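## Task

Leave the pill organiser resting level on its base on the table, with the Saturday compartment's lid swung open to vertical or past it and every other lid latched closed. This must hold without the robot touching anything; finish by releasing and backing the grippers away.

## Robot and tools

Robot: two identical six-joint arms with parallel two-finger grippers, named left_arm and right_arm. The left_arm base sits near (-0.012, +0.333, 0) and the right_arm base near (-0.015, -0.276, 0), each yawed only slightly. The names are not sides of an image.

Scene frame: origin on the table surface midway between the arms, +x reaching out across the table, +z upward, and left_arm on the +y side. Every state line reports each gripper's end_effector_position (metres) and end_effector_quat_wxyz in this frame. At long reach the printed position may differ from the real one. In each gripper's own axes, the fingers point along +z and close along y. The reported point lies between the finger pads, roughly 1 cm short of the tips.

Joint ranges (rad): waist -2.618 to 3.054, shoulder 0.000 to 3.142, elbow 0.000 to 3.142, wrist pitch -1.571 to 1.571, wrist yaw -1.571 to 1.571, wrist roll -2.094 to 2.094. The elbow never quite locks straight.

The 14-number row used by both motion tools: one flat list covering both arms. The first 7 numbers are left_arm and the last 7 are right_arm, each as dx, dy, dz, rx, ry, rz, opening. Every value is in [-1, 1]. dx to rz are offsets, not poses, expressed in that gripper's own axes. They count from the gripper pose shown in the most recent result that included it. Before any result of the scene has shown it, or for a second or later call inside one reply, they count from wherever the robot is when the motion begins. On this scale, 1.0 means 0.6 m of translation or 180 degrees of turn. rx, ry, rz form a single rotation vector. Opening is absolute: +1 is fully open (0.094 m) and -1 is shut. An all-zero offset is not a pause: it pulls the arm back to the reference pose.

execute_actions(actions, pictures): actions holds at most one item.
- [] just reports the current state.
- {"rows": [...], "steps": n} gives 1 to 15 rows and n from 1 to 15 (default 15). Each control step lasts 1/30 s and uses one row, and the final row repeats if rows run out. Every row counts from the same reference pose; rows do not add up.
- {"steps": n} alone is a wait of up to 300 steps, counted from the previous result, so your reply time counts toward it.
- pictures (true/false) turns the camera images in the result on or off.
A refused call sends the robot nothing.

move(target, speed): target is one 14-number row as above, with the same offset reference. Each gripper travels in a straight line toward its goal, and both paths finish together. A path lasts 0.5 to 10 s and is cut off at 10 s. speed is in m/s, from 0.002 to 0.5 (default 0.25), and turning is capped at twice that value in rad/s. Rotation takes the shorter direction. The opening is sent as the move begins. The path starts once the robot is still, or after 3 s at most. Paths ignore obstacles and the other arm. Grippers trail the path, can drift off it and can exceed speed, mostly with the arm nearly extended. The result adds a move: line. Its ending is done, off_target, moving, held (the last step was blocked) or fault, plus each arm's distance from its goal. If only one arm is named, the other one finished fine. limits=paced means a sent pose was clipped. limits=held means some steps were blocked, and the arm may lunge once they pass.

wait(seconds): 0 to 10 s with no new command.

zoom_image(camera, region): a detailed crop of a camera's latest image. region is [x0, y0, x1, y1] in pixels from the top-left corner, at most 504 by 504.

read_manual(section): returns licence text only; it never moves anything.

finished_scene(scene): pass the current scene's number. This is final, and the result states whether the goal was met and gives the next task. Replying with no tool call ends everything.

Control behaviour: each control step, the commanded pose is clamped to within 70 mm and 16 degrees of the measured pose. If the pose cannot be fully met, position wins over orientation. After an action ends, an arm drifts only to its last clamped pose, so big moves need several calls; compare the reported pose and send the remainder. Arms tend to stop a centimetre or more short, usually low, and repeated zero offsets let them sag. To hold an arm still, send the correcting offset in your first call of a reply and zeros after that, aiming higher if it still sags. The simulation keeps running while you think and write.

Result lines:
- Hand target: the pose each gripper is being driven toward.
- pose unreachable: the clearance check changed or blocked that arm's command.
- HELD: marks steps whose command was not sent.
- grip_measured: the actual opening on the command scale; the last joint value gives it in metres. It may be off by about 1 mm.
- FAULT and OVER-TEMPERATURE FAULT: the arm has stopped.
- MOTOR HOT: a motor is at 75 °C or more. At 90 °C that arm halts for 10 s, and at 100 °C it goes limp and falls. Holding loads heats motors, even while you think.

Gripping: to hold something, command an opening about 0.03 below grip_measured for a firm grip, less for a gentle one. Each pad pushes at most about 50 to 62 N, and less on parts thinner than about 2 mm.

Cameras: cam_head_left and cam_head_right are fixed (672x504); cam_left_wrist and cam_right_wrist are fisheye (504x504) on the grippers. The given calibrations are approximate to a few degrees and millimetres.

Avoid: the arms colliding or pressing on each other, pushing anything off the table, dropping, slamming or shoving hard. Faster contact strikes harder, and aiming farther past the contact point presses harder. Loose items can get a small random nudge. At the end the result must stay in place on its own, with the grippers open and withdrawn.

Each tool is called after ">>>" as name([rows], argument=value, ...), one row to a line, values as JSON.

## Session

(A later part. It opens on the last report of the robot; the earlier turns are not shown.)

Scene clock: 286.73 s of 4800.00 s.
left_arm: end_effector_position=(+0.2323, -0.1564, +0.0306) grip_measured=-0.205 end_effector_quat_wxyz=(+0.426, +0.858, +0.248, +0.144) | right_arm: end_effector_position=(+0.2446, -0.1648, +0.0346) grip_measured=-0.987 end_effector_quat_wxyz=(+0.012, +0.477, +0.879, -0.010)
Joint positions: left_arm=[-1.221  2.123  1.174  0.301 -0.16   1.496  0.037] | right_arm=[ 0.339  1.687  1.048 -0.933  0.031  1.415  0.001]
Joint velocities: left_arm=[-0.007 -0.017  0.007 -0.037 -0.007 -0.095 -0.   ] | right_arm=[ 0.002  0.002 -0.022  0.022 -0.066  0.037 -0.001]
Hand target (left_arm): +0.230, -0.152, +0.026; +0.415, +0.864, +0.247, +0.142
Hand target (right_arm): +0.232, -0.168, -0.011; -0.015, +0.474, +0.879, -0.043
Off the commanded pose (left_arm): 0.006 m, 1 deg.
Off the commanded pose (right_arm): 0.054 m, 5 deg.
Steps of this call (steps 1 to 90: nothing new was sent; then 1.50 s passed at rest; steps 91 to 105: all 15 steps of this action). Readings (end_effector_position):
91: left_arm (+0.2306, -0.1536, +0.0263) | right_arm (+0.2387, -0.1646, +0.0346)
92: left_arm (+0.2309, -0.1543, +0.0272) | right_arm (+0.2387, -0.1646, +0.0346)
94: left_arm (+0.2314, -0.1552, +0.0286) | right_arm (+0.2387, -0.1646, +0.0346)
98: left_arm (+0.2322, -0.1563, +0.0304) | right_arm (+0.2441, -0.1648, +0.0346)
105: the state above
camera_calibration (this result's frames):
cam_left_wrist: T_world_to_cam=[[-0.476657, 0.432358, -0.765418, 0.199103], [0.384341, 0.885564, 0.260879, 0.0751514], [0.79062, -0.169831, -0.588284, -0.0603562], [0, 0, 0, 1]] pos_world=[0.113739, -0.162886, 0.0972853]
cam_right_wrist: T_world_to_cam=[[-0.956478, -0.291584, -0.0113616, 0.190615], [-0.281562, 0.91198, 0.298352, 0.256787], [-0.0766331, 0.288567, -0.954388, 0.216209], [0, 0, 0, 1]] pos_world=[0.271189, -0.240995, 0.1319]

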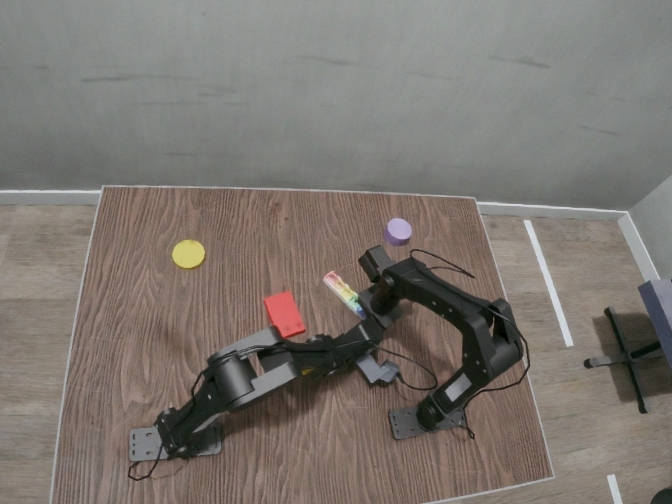

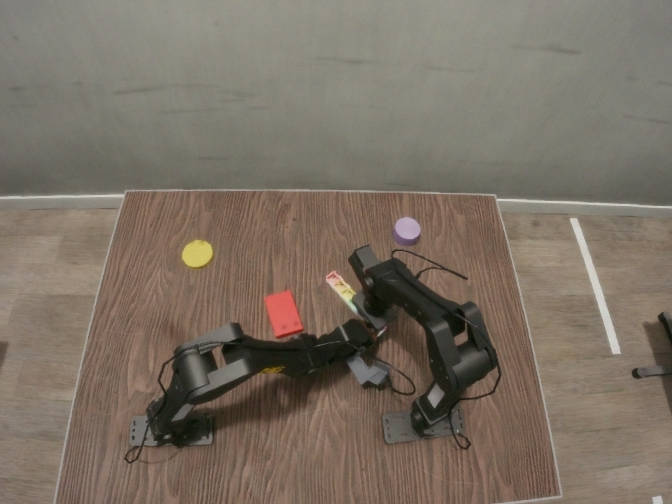

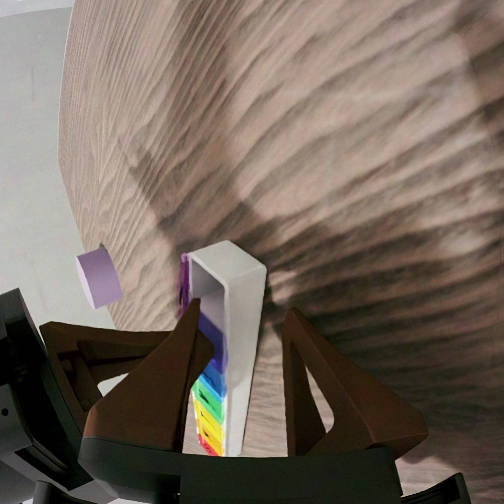

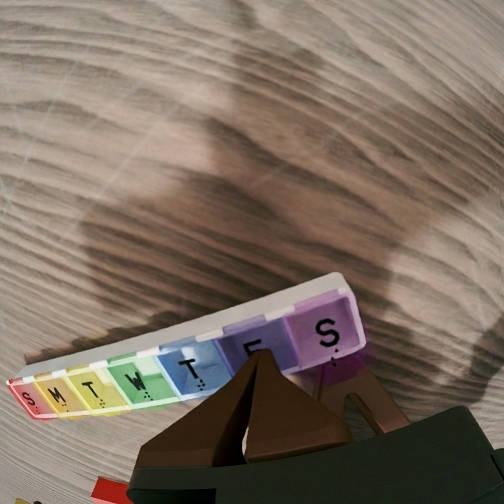

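>>> move(target=[0,0,0,0,0,0,-0.2, 0,0,-0.06,0,0,0,-1], speed=0.1)

>>> move(target=[0,0,0,0,0,0,-0.2, 0.005,0.105,0,0,0,0,-1], speed=0.12)

Scene clock: 291.30 s of 4800.00 s.
left_arm: end_effector_position=(+0.2327, -0.1572, +0.0318) grip_measured=-0.202 end_effector_quat_wxyz=(+0.428, +0.857, +0.247, +0.145) | right_arm: end_effector_position=(+0.2374, -0.1683, +0.0549) grip_measured=-0.987 end_effector_quat_wxyz=(+0.002, +0.476, +0.879, -0.025)
Joint positions: left_arm=[-1.221  2.123  1.174  0.307 -0.16   1.499  0.037] | right_arm=[ 0.339  1.663  1.107 -1.052  0.033  1.415  0.001]
Joint velocities: left_arm=[-0.012 -0.012 -0.002 -0.037  0.066 -0.022 -0.   ] | right_arm=[-0.002  0.002  0.017 -0.081 -0.081 -0.037  0.001]
Hand target (left_arm): +0.232, -0.156, +0.031; +0.426, +0.858, +0.248, +0.144
Hand target (right_arm): +0.243, -0.164, +0.070; +0.012, +0.477, +0.879, -0.010
Off the commanded pose (left_arm): 0.002 m, 0 deg.
Off the commanded pose (right_arm): 0.018 m, 2 deg.
After step 90, 0.57 s passed at rest.
move: off_target (right_arm)
camera_calibration (this result's frames):
cam_left_wrist: T_world_to_cam=[[-0.472029, 0.429893, -0.769663, 0.199332], [0.384561, 0.886011, 0.25903, 0.0754761], [0.793285, -0.173712, -0.583543, -0.0614749], [0, 0, 0, 1]] pos_world=[0.113833, -0.163243, 0.0979945]
cam_right_wrist: T_world_to_cam=[[-0.956146, -0.291875, 0.0243709, 0.180912], [-0.272402, 0.916749, 0.292179, 0.250935], [-0.107622, 0.272727, -0.956053, 0.240852], [0, 0, 0, 1]] pos_world=[0.267254, -0.242927, 0.152541]

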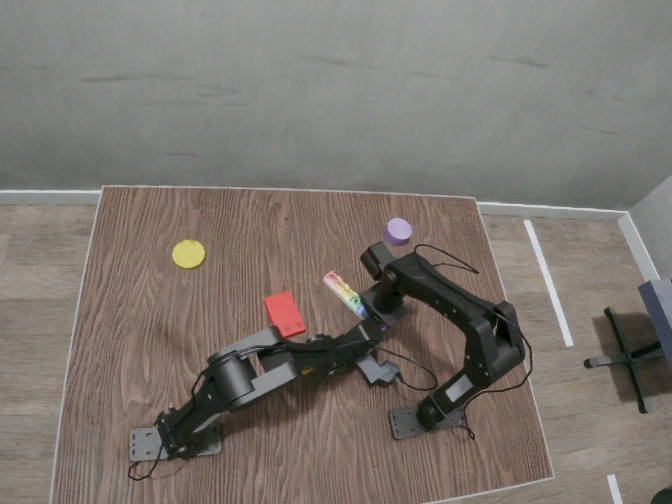

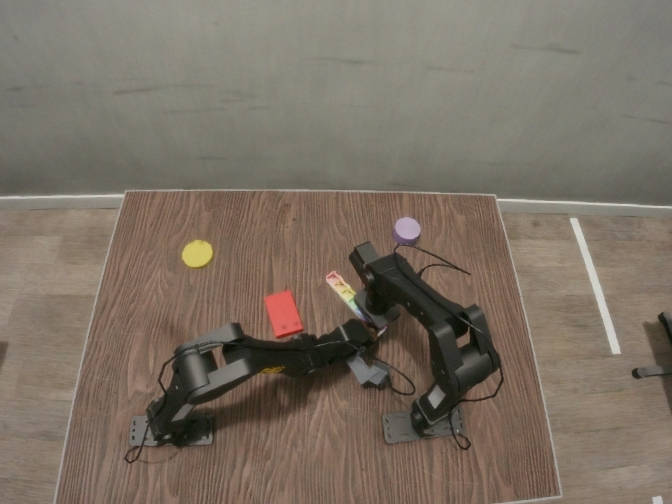

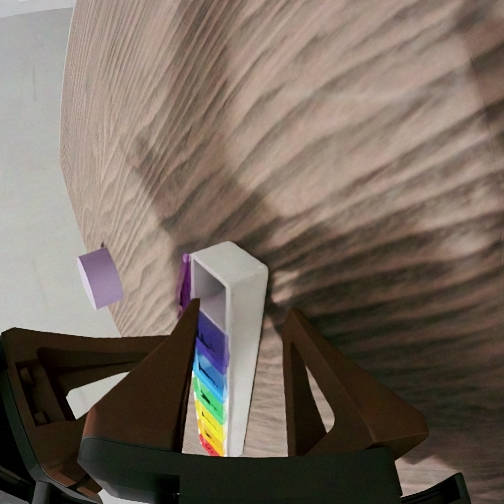

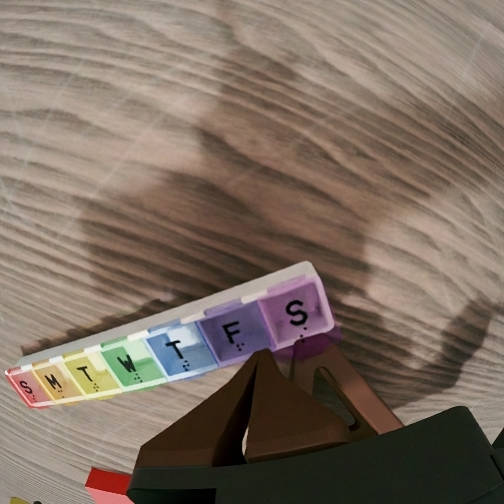

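Scene clock: 292.33 s of 4800.00 s.
left_arm: end_effector_position=(+0.2327, -0.1573, +0.0320) grip_measured=-0.202 end_effector_quat_wxyz=(+0.428, +0.857, +0.245, +0.146) | right_arm: end_effector_position=(+0.2841, -0.1368, +0.0441) grip_measured=-0.987 end_effector_quat_wxyz=(-0.002, +0.477, +0.878, -0.031)
Joint positions: left_arm=[-1.221  2.123  1.174  0.308 -0.16   1.502  0.037] | right_arm=[ 0.369  1.892  1.341 -1.073  0.033  1.446  0.001]
Joint velocities: left_arm=[-0.002 -0.002 -0.002 -0.022 -0.022  0.022 -0.001] | right_arm=[-0.002  0.007 -0.017 -0.051 -0.007 -0.037 -0.   ]
Hand target (left_arm): +0.233, -0.157, +0.032; +0.428, +0.857, +0.247, +0.145
Hand target (right_arm): +0.289, -0.132, +0.054; +0.002, +0.476, +0.879, -0.025
Off the commanded pose (left_arm): 0.000 m, 0 deg.
Off the commanded pose (right_arm): 0.011 m, 1 deg.
move: off_target (right_arm)
camera_calibration (this result's frames):
cam_left_wrist: T_world_to_cam=[[-0.469462, 0.431284, -0.770454, 0.19916], [0.385552, 0.885134, 0.260551, 0.0750939], [0.794326, -0.174732, -0.58182, -0.0618984], [0, 0, 0, 1]] pos_world=[0.113713, -0.163178, 0.0978642]
cam_right_wrist: T_world_to_cam=[[-0.956177, -0.290228, 0.0386459, 0.234608], [-0.267364, 0.919306, 0.288779, 0.236986], [-0.119339, 0.265792, -0.956615, 0.229368], [0, 0, 0, 1]] pos_world=[0.315061, -0.210737, 0.141913]

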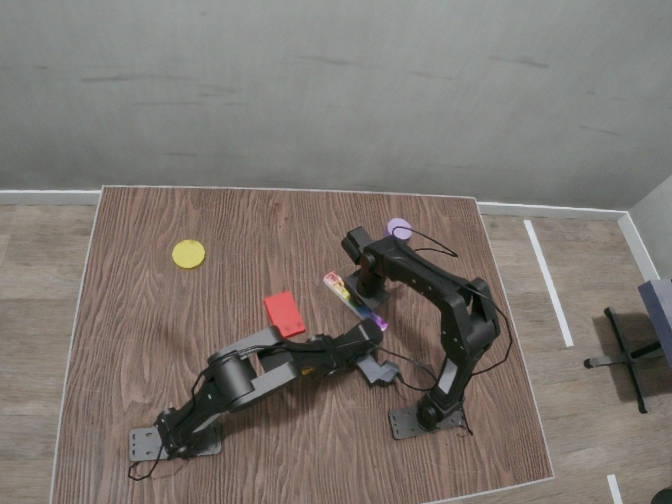

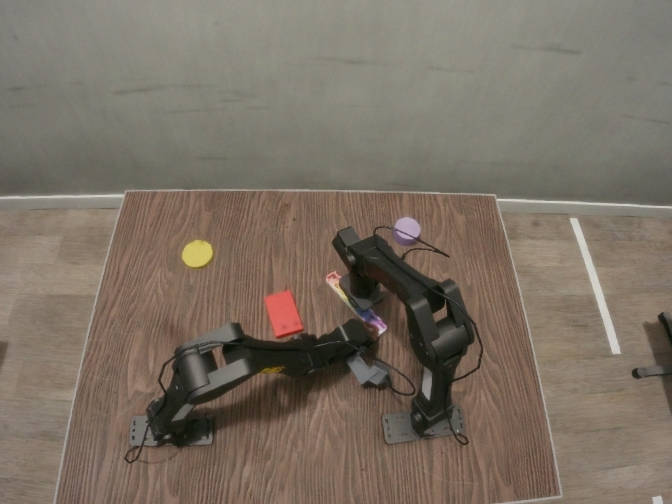

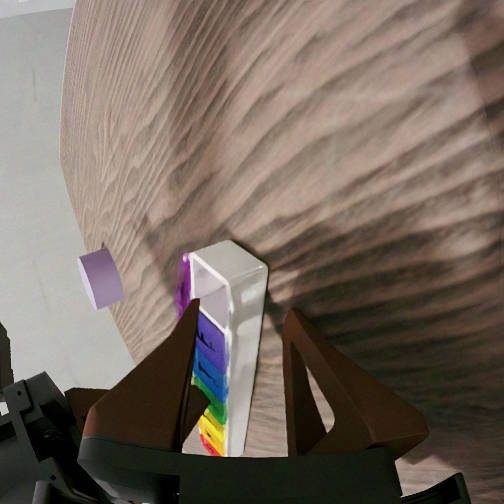

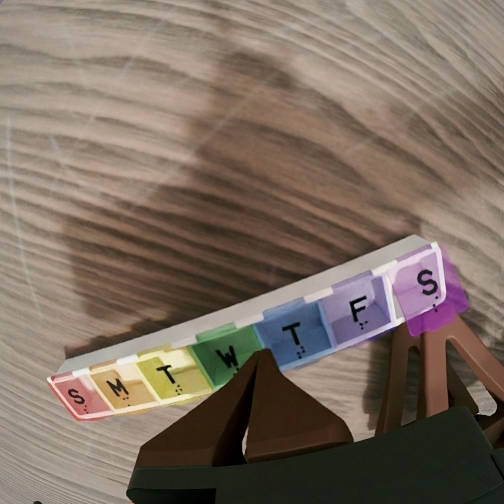

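>>> move(target=[0,0,0,0,0,0,-0.2, -0.012,-0.022,0.04,0,0,0.008,-1], speed=0.05)

Scene clock: 295.73 s of 4800.00 s.
left_arm: end_effector_position=(+0.2328, -0.1574, +0.0321) grip_measured=-0.202 end_effector_quat_wxyz=(+0.428, +0.858, +0.244, +0.147) | right_arm: end_effector_position=(+0.2824, -0.1386, +0.0377) grip_measured=-0.987 end_effector_quat_wxyz=(+0.001, +0.483, +0.876, -0.011)
Joint positions: left_arm=[-1.221  2.123  1.174  0.308 -0.16   1.506  0.037] | right_arm=[ 0.356  1.859  1.272 -1.001  0.015  1.446  0.001]
Joint velocities: left_arm=[-0.007 -0.012  0.022 -0.037 -0.051  0.007  0.   ] | right_arm=[-0.032  0.007  0.007  0.037 -0.022  0.066 -0.   ]
Hand target (left_arm): +0.233, -0.157, +0.032; +0.428, +0.857, +0.245, +0.146
Hand target (right_arm): +0.276, -0.151, +0.022; -0.002, +0.488, +0.872, -0.031
Off the commanded pose (left_arm): 0.000 m, 0 deg.
Off the commanded pose (right_arm): 0.022 m, 2 deg.
move: off_target (right_arm)
camera_calibration (this result's frames):
cam_left_wrist: T_world_to_cam=[[-0.466715, 0.433182, -0.771058, 0.198929], [0.386709, 0.88403, 0.262578, 0.0746032], [0.795382, -0.175626, -0.580106, -0.0623228], [0, 0, 0, 1]] pos_world=[0.113564, -0.16307, 0.0976431]
cam_right_wrist: T_world_to_cam=[[-0.960592, -0.277898, 0.00605568, 0.236851], [-0.262261, 0.913328, 0.31153, 0.236913], [-0.0921042, 0.297665, -0.950217, 0.219953], [0, 0, 0, 1]] pos_world=[0.309909, -0.216031, 0.133763]

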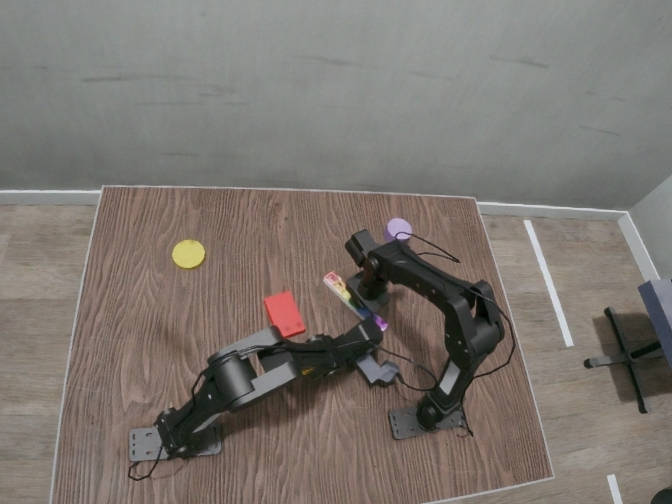

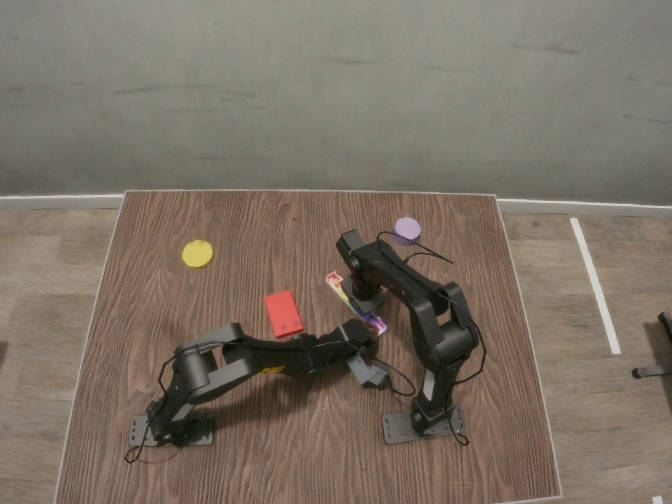

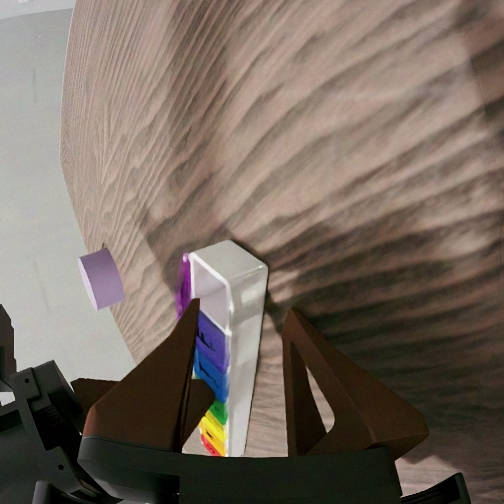

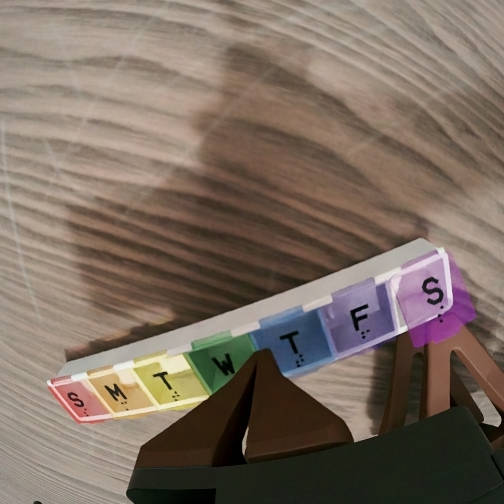

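>>> execute_actions([
  {"rows":[[0,0.003,0,0,0,0,-0.14, 0,0,0.08,0.015,0,0,-1],[0,0.004,0,0,0,0,-0.08, 0,0,0.08,0.015,0,0,-1],[0,0.005,0,0,0,0,-0.02, 0,0,0.08,0.015,0,0,-1],[0,0.006,0,0,0,0,0.04, 0,0,0.08,0.015,0,0,-1],[0,0.007,0,0,0,0,0.10, 0,0,0.08,0.015,0,0,-1],[0,0.008,0,0,0,0,0.16, 0,0,0.08,0.015,0,0,-1],[0,0.009,0,0,0,0,0.22, 0,0,0.08,0.015,0,0,-1],[0,0.01,0,0,0,0,0.28, 0,0,0.08,0.015,0,0,-1],[0,0.011,0,0,0,0,0.34, 0,0,0.08,0.015,0,0,-1],[0,0.012,0,0,0,0,0.40, 0,0,0.08,0.015,0,0,-1]],"steps":15},
])

Scene clock: 300.50 s of 4800.00 s.
left_arm: end_effector_position=(+0.2366, -0.1642, +0.0431) grip_measured=+0.397 end_effector_quat_wxyz=(+0.448, +0.847, +0.242, +0.153) | right_arm: end_effector_position=(+0.2886, -0.1383, +0.0362) grip_measured=-0.987 end_effector_quat_wxyz=(+0.008, +0.484, +0.875, -0.003)
Joint positions: left_arm=[-1.222  2.123  1.182  0.348 -0.167  1.511  0.066] | right_arm=[ 0.35   1.863  1.271 -0.975  0.016  1.442  0.001]
Joint velocities: left_arm=[ 0.007  0.002  0.012  0.007 -0.022 -0.081  0.   ] | right_arm=[-0.002  0.002 -0.012 -0.022 -0.007  0.022 -0.   ]
Hand target (left_arm): +0.235, -0.161, +0.038; +0.429, +0.857, +0.244, +0.147
Hand target (right_arm): +0.278, -0.141, -0.005; -0.011, +0.483, +0.875, -0.033
Off the commanded pose (left_arm): 0.006 m, 3 deg.
Off the commanded pose (right_arm): 0.047 m, 4 deg.
Steps of this call (steps 1 to 90: nothing new was sent; then 1.27 s passed at rest; steps 91 to 105: all 15 steps of this action). Readings (end_effector_position):
91: left_arm (+0.2329, -0.1576, +0.0324) | right_arm (+0.2823, -0.1386, +0.0366)
92: left_arm (+0.2331, -0.1581, +0.0331) | right_arm (+0.2823, -0.1385, +0.0366)
94: left_arm (+0.2338, -0.1593, +0.0350) | right_arm (+0.2823, -0.1385, +0.0366)
98: left_arm (+0.2353, -0.1620, +0.0394) | right_arm (+0.2823, -0.1385, +0.0366)
105: the state above
camera_calibration (this result's frames):
cam_left_wrist: T_world_to_cam=[[-0.447314, 0.401234, -0.799326, 0.203537], [0.37848, 0.894676, 0.237294, 0.0810663], [0.810348, -0.196384, -0.55206, -0.0683324], [0, 0, 0, 1]] pos_world=[0.115736, -0.167613, 0.105732]
cam_right_wrist: T_world_to_cam=[[-0.961136, -0.275675, -0.0148486, 0.2442], [-0.266306, 0.911605, 0.31314, 0.239554], [-0.0727889, 0.304925, -0.949591, 0.214372], [0, 0, 0, 1]] pos_world=[0.314108, -0.216427, 0.132178]

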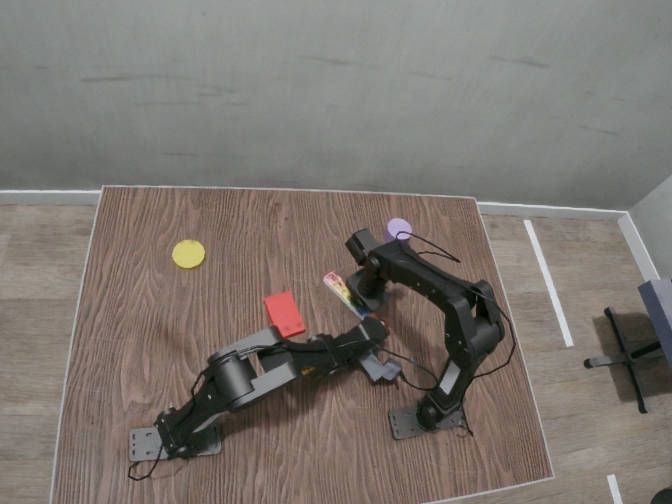

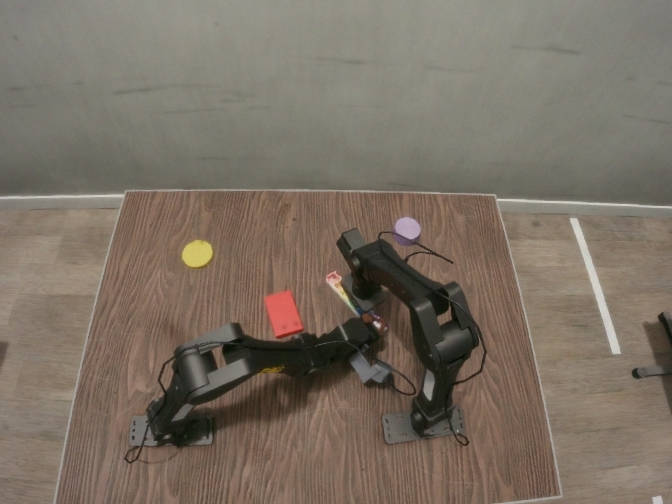

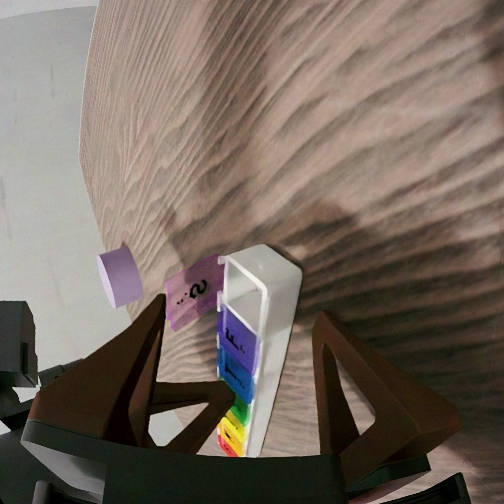

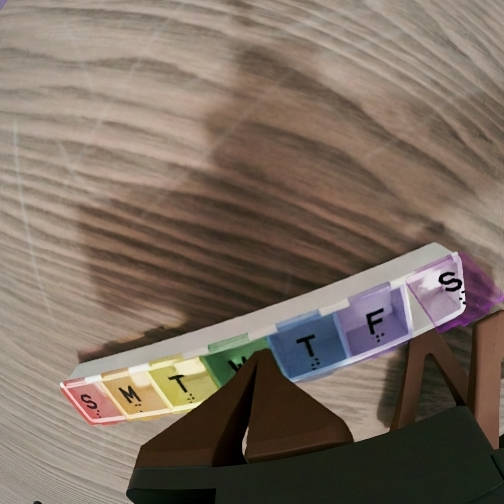

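>>> zoom_image(camera="cam_left_wrist", region=[130,220,350,400])

>>> zoom_image(camera="cam_head_right", region=[310,260,430,360])

Region (130, 220, 350, 400) of cam_left_wrist's 504x504 image, scaled by 2.291, with more detail than that image has; it fills the top 412 rows of this view, and the rest is white.

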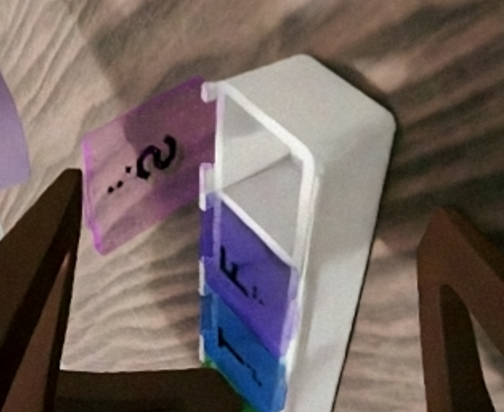

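Region (310, 260, 430, 360) of cam_head_right's 672x504 image, scaled by 4.200, with more detail than that image has.

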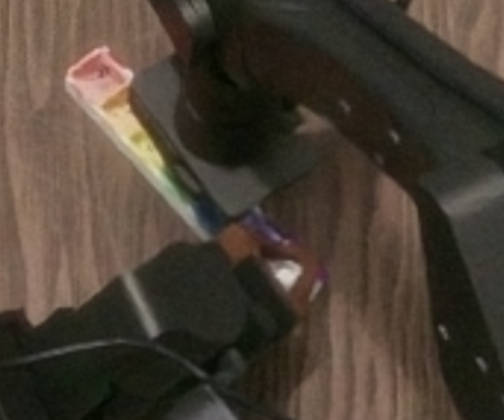

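>>> move(target=[0,0.004,-0.065,0,0,0,0.4, 0,0,0.02,0,0,0,-1], speed=0.06)

>>> move(target=[0,0.004,0,0,0,0,-1, 0,0,0.02,0,0,0,-1], speed=0.06)

Scene clock: 328.87 s of 4800.00 s.
left_arm: end_effector_position=(+0.2228, -0.1391, +0.0520) grip_measured=+0.398 end_effector_quat_wxyz=(+0.435, +0.854, +0.240, +0.156) | right_arm: end_effector_position=(+0.2894, -0.1379, +0.0381) grip_measured=-0.987 end_effector_quat_wxyz=(+0.010, +0.484, +0.875, -0.000)
Joint positions: left_arm=[-1.231  2.015  1.078  0.315 -0.179  1.513  0.066] | right_arm=[ 0.35   1.857  1.272 -0.975  0.016  1.443  0.001]
Joint velocities: left_arm=[-0.002  0.007 -0.012 -0.037  0.037 -0.037  0.001] | right_arm=[-0.007  0.002 -0.007  0.007 -0.007 -0.007 -0.   ]
Hand target (left_arm): +0.219, -0.140, +0.067; +0.448, +0.847, +0.242, +0.153
Hand target (right_arm): +0.288, -0.138, +0.025; +0.008, +0.484, +0.875, -0.003
Off the commanded pose (left_arm): 0.015 m, 2 deg.
Off the commanded pose (right_arm): 0.014 m, 0 deg.
After step 90, 24.33 s passed at rest.
move: off_target (left_arm, right_arm)
camera_calibration (this result's frames):
cam_left_wrist: T_world_to_cam=[[-0.449852, 0.425579, -0.785185, 0.197657], [0.37971, 0.886887, 0.263158, 0.0590221], [0.808365, -0.179761, -0.560564, -0.0441482], [0, 0, 0, 1]] pos_world=[0.102193, -0.144401, 0.114918]
cam_right_wrist: T_world_to_cam=[[-0.961127, -0.275256, -0.0216402, 0.245352], [-0.267916, 0.910805, 0.314094, 0.23914], [-0.0667462, 0.307682, -0.949145, 0.214817], [0, 0, 0, 1]] pos_world=[0.314222, -0.21637, 0.134089]

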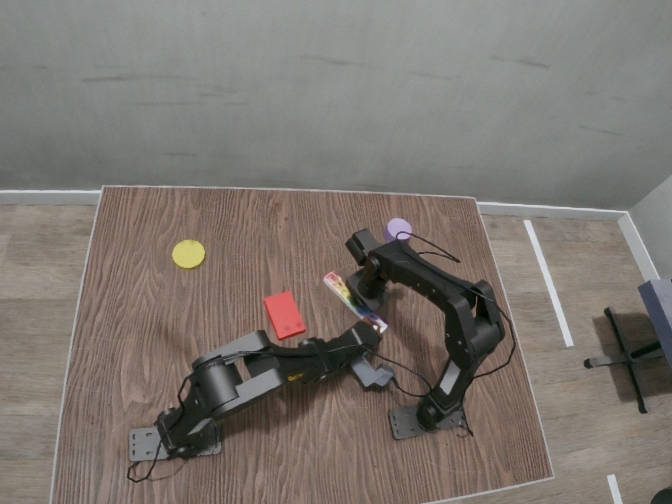

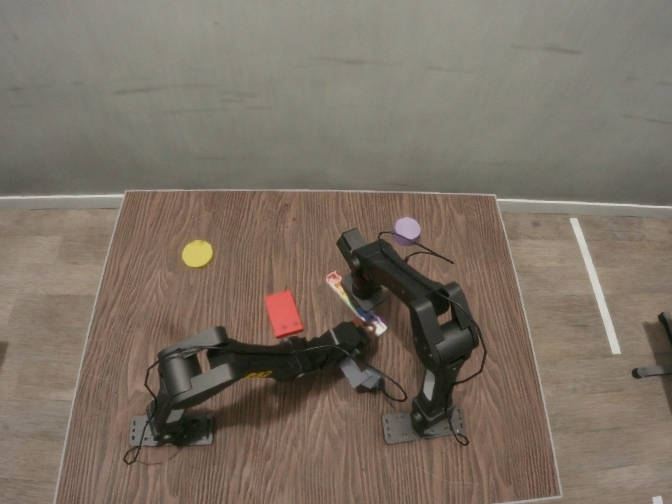

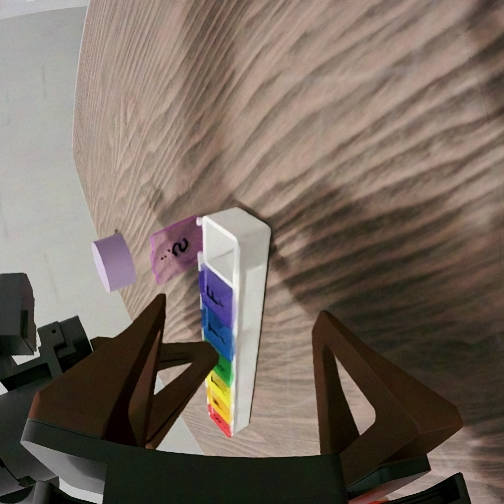

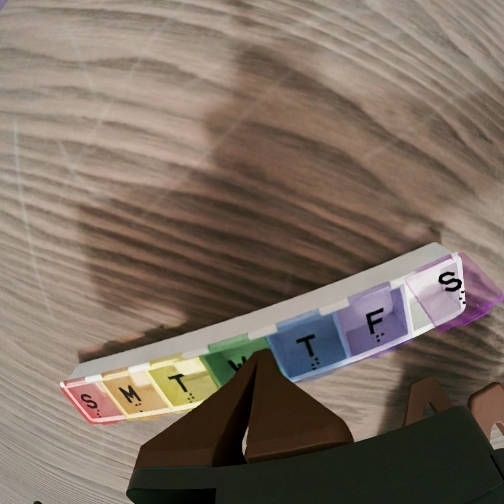

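Scene clock: 329.57 s of 4800.00 s.
left_arm: end_effector_position=(+0.2222, -0.1377, +0.0498) grip_measured=-0.995 end_effector_quat_wxyz=(+0.430, +0.857, +0.238, +0.156) | right_arm: end_effector_position=(+0.2894, -0.1379, +0.0381) grip_measured=-0.987 end_effector_quat_wxyz=(+0.010, +0.484, +0.875, -0.000)
Joint positions: left_arm=[-1.231  2.015  1.078  0.304 -0.179  1.518  0.   ] | right_arm=[ 0.35   1.857  1.272 -0.975  0.016  1.443  0.001]
Joint velocities: left_arm=[-0.002 -0.017 -0.002 -0.022  0.022 -0.022 -0.001] | right_arm=[-0.012 -0.022  0.002  0.022  0.007 -0.037 -0.001]
Hand target (left_arm): +0.223, -0.140, +0.054; +0.435, +0.854, +0.240, +0.156
Hand target (right_arm): +0.289, -0.138, +0.027; +0.009, +0.484, +0.875, -0.001
Off the commanded pose (left_arm): 0.005 m, 1 deg.
Off the commanded pose (right_arm): 0.012 m, 0 deg.
move: off_target (right_arm)
camera_calibration (this result's frames):
cam_left_wrist: T_world_to_cam=[[-0.449691, 0.436439, -0.779294, 0.19619], [0.382386, 0.882561, 0.273617, 0.0568194], [0.807192, -0.174948, -0.563768, -0.0435319], [0, 0, 0, 1]] pos_world=[0.101637, -0.143388, 0.112801]
cam_right_wrist: T_world_to_cam=[[-0.961127, -0.275256, -0.0216402, 0.245352], [-0.267916, 0.910805, 0.314094, 0.23914], [-0.0667462, 0.307682, -0.949145, 0.214817], [0, 0, 0, 1]] pos_world=[0.314222, -0.21637, 0.134089]

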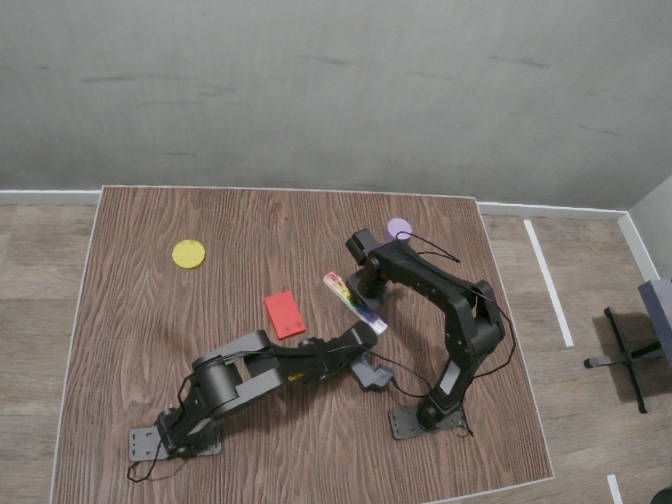

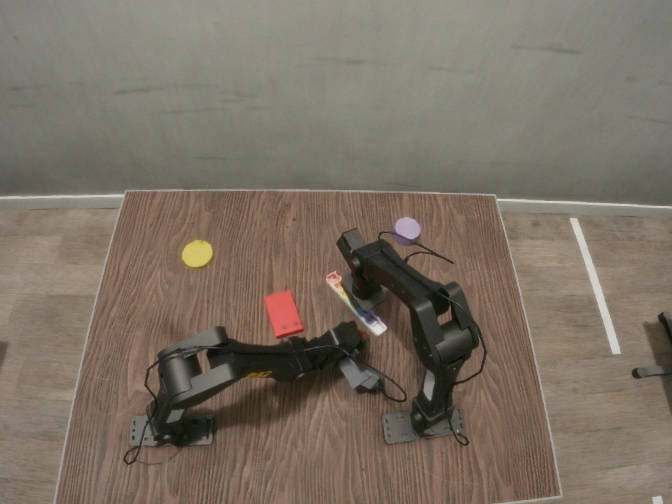

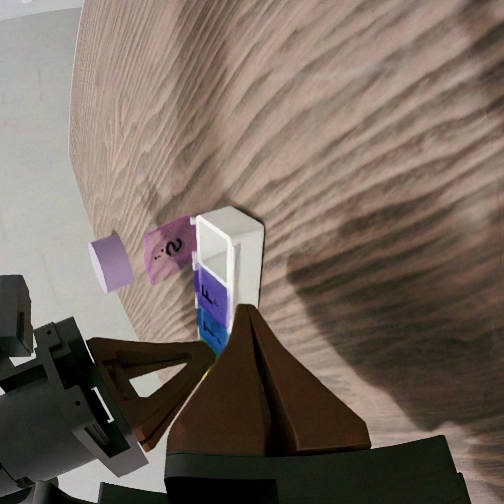

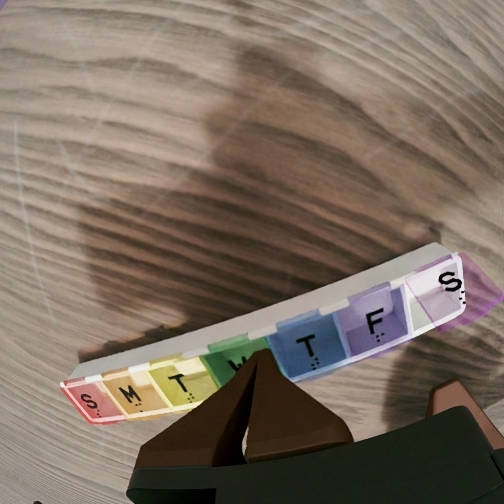

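>>> move(target=[0,0.05,0.027,0,0,0,-1, 0,0,0.04,0,0,0,-1], speed=0.05)

Scene clock: 343.47 s of 4800.00 s.
left_arm: end_effector_position=(+0.2304, -0.1572, +0.0549) grip_measured=-0.995 end_effector_quat_wxyz=(+0.419, +0.863, +0.234, +0.157) | right_arm: end_effector_position=(+0.2908, -0.1373, +0.0375) grip_measured=-0.987 end_effector_quat_wxyz=(+0.012, +0.484, +0.875, +0.002)
Joint positions: left_arm=[-1.231  2.067  1.208  0.204 -0.179  1.528  0.   ] | right_arm=[ 0.35   1.857  1.269 -0.965  0.016  1.443  0.001]
Joint velocities: left_arm=[ 0.012  0.017 -0.007 -0.066 -0.037 -0.022 -0.001] | right_arm=[-0.012  0.007 -0.002  0.037  0.022 -0.051  0.   ]
Hand target (left_arm): +0.238, -0.163, +0.064; +0.430, +0.857, +0.238, +0.156
Hand target (right_arm): +0.289, -0.138, +0.016; +0.009, +0.484, +0.875, -0.002
Off the commanded pose (left_arm): 0.014 m, 1 deg.
Off the commanded pose (right_arm): 0.023 m, 0 deg.
After step 90, 9.93 s passed at rest.
move: off_target (left_arm, right_arm)
camera_calibration (this result's frames):
cam_left_wrist: T_world_to_cam=[[-0.447863, 0.458379, -0.767664, 0.214737], [0.388291, 0.873109, 0.294807, 0.065475], [0.805387, -0.166044, -0.569018, -0.0485973], [0, 0, 0, 1]] pos_world=[0.109889, -0.163667, 0.11789]
cam_right_wrist: T_world_to_cam=[[-0.960961, -0.275179, -0.0288018, 0.247124], [-0.269987, 0.909852, 0.315082, 0.239549], [-0.0604987, 0.310558, -0.948627, 0.21269], [0, 0, 0, 1]] pos_world=[0.315019, -0.216003, 0.133404]

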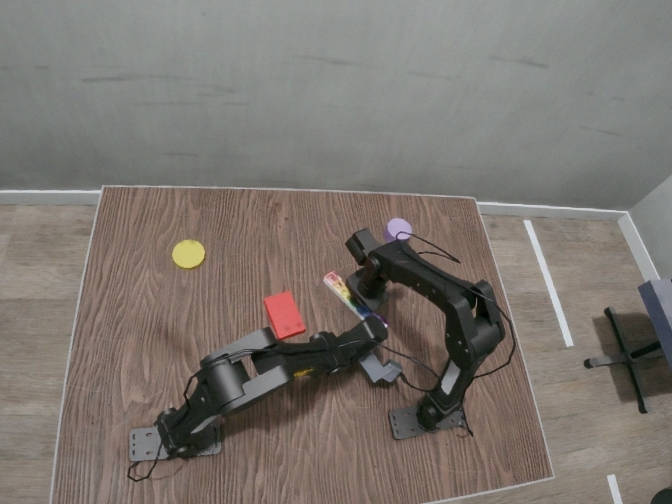

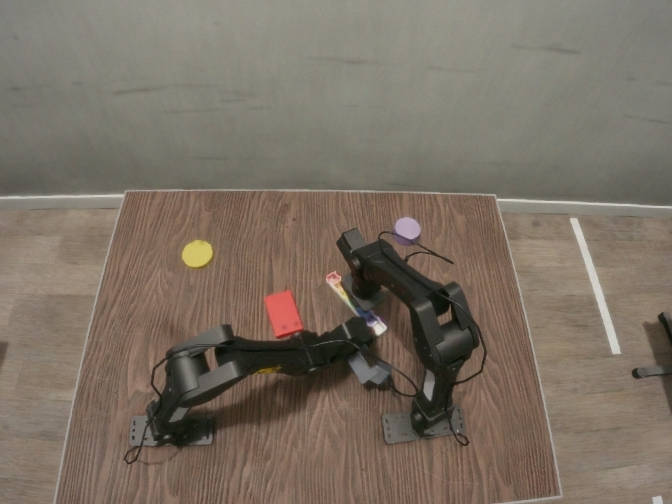

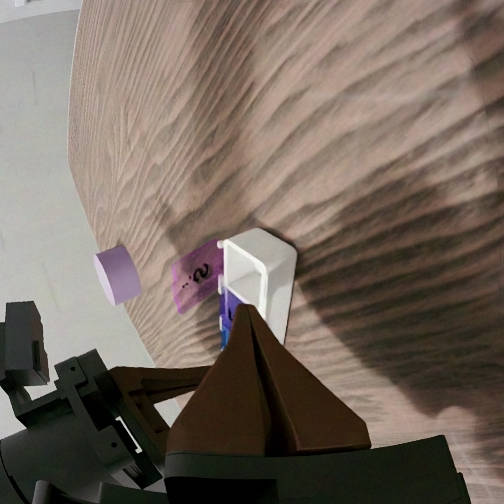

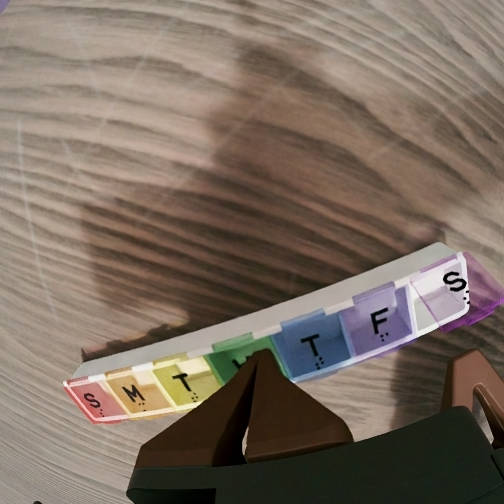

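>>> move(target=[0.018,0.066,0.055,0,0,0,-1, 0,0,0.05,0,0,0,-1], speed=0.05)

Scene clock: 351.07 s of 4800.00 s.
left_arm: end_effector_position=(+0.2558, -0.1879, +0.0542) grip_measured=-0.995 end_effector_quat_wxyz=(+0.406, +0.871, +0.228, +0.157) | right_arm: end_effector_position=(+0.2924, -0.1364, +0.0369) grip_measured=-0.987 end_effector_quat_wxyz=(+0.015, +0.484, +0.875, +0.007)
Joint positions: left_arm=[-1.204  2.193  1.439  0.074 -0.155  1.558  0.   ] | right_arm=[ 0.35   1.855  1.264 -0.951  0.016  1.443  0.001]
Joint velocities: left_arm=[-0.007  0.007 -0.012 -0.022 -0.037  0.007 -0.   ] | right_arm=[ 0.007 -0.012 -0.007 -0.037  0.022  0.066 -0.   ]
Hand target (left_arm): +0.265, -0.193, +0.067; +0.420, +0.863, +0.234, +0.157
Hand target (right_arm): +0.290, -0.138, +0.010; +0.011, +0.484, +0.875, +0.001
Off the commanded pose (left_arm): 0.018 m, 2 deg.
Off the commanded pose (right_arm): 0.029 m, 1 deg.
After step 90, 3.23 s passed at rest.
move: off_target (left_arm, right_arm)
camera_calibration (this result's frames):
cam_left_wrist: T_world_to_cam=[[-0.44643, 0.486387, -0.751084, 0.243681], [0.398323, 0.859641, 0.319931, 0.0761829], [0.801273, -0.156348, -0.577509, -0.0711791], [0, 0, 0, 1]] pos_world=[0.135475, -0.195142, 0.117545]
cam_right_wrist: T_world_to_cam=[[-0.960648, -0.27503, -0.0389183, 0.249157], [-0.272901, 0.908379, 0.316816, 0.240025], [-0.0517815, 0.31497, -0.947688, 0.209971], [0, 0, 0, 1]] pos_world=[0.315727, -0.215643, 0.132639]

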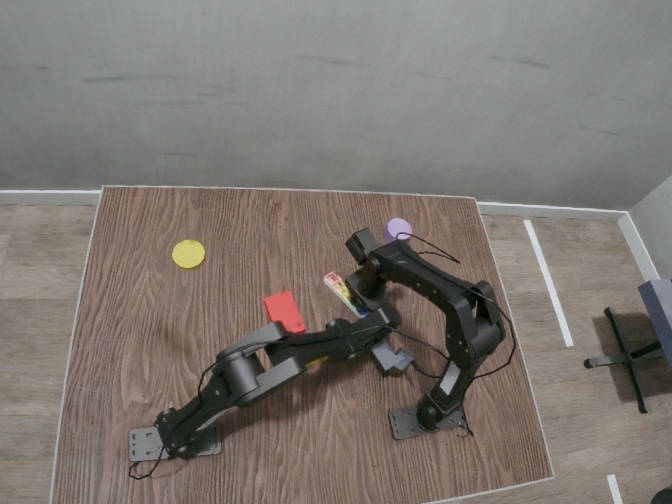

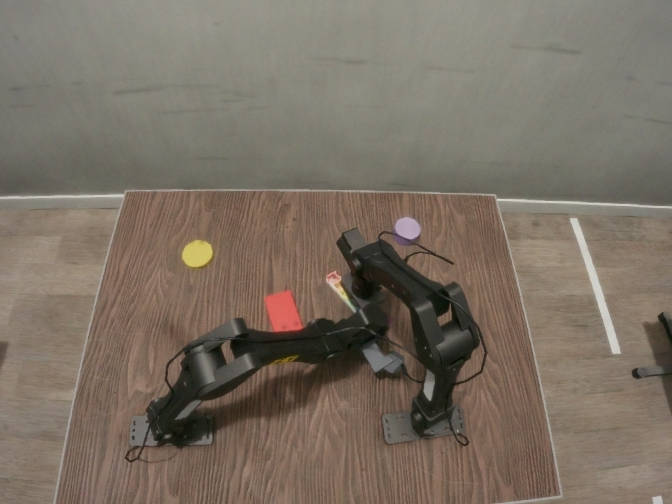

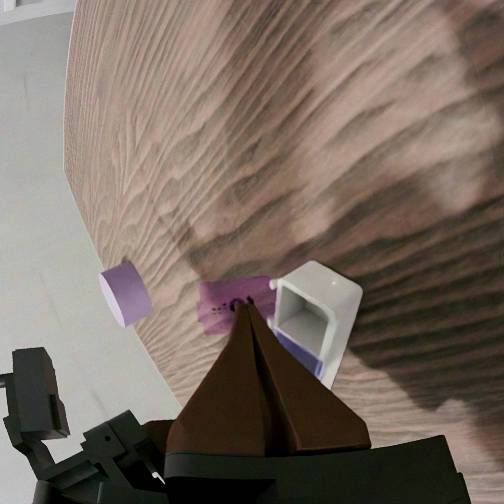

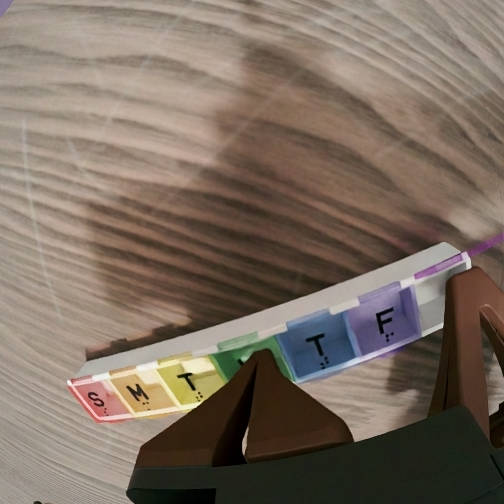

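>>> move(target=[0,0.01,-0.12,0,0,0,-1, 0,0,-0.1,0,0,0,-1], speed=0.15)

Scene clock: 357.27 s of 4800.00 s.
left_arm: end_effector_position=(+0.2295, -0.1487, +0.0965) grip_measured=-0.995 end_effector_quat_wxyz=(+0.399, +0.874, +0.226, +0.159) | right_arm: end_effector_position=(+0.2855, -0.1395, +0.0814) grip_measured=-0.987 end_effector_quat_wxyz=(+0.006, +0.484, +0.875, -0.005)
Joint positions: left_arm=[-1.225  1.966  1.283 -0.013 -0.176  1.552  0.   ] | right_arm=[ 0.35   1.81   1.39  -1.152  0.015  1.443  0.001]
Joint velocities: left_arm=[ 0.017 -0.012 -0.002  0.066 -0.022 -0.125 -0.   ] | right_arm=[-0.007  0.002 -0.002  0.037 -0.066 -0.037  0.001]
Hand target (left_arm): +0.224, -0.147, +0.105; +0.406, +0.871, +0.228, +0.156
Hand target (right_arm): +0.290, -0.137, +0.096; +0.015, +0.484, +0.875, +0.007
Off the commanded pose (left_arm): 0.009 m, 1 deg.
Off the commanded pose (right_arm): 0.017 m, 2 deg.
After step 90, 2.07 s passed at rest.
move: off_target (right_arm)
camera_calibration (this result's frames):
cam_left_wrist: T_world_to_cam=[[-0.444183, 0.500355, -0.7432, 0.245471], [0.399021, 0.853192, 0.335926, 0.0367909], [0.802174, -0.14734, -0.578625, -0.0182698], [0, 0, 0, 1]] pos_world=[0.109009, -0.156904, 0.159504]
cam_right_wrist: T_world_to_cam=[[-0.96141, -0.274957, -0.0094081, 0.24122], [-0.263945, 0.912179, 0.313468, 0.225036], [-0.0776083, 0.303854, -0.949552, 0.258741], [0, 0, 0, 1]] pos_world=[0.311389, -0.217567, 0.177416]

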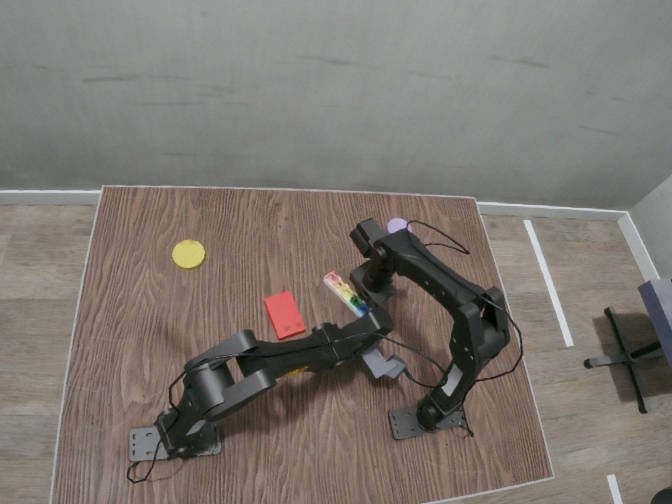

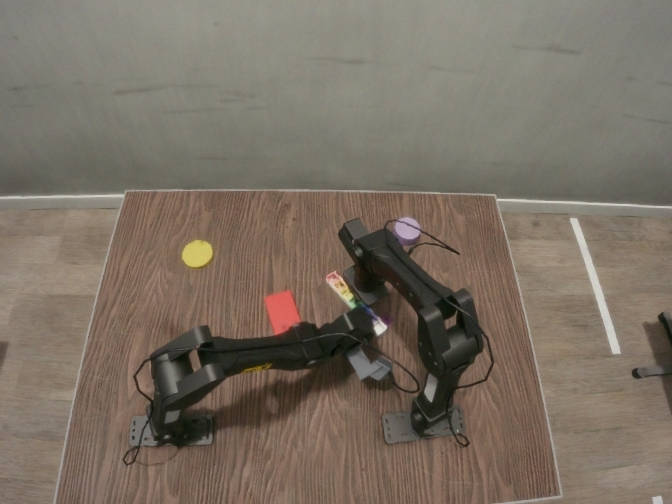

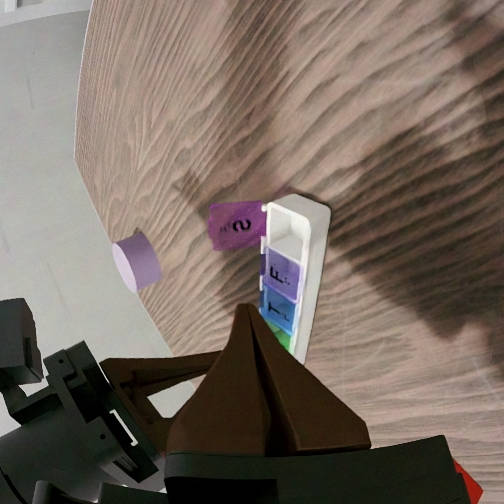

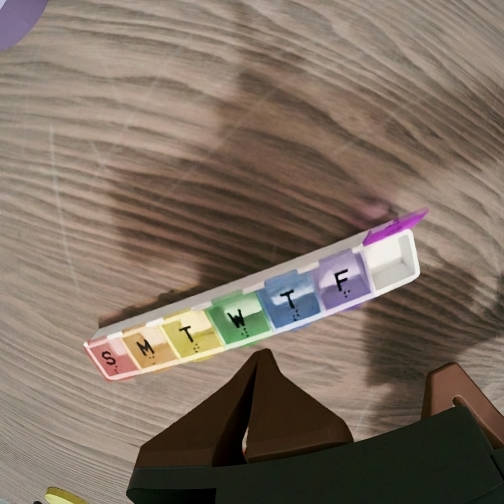

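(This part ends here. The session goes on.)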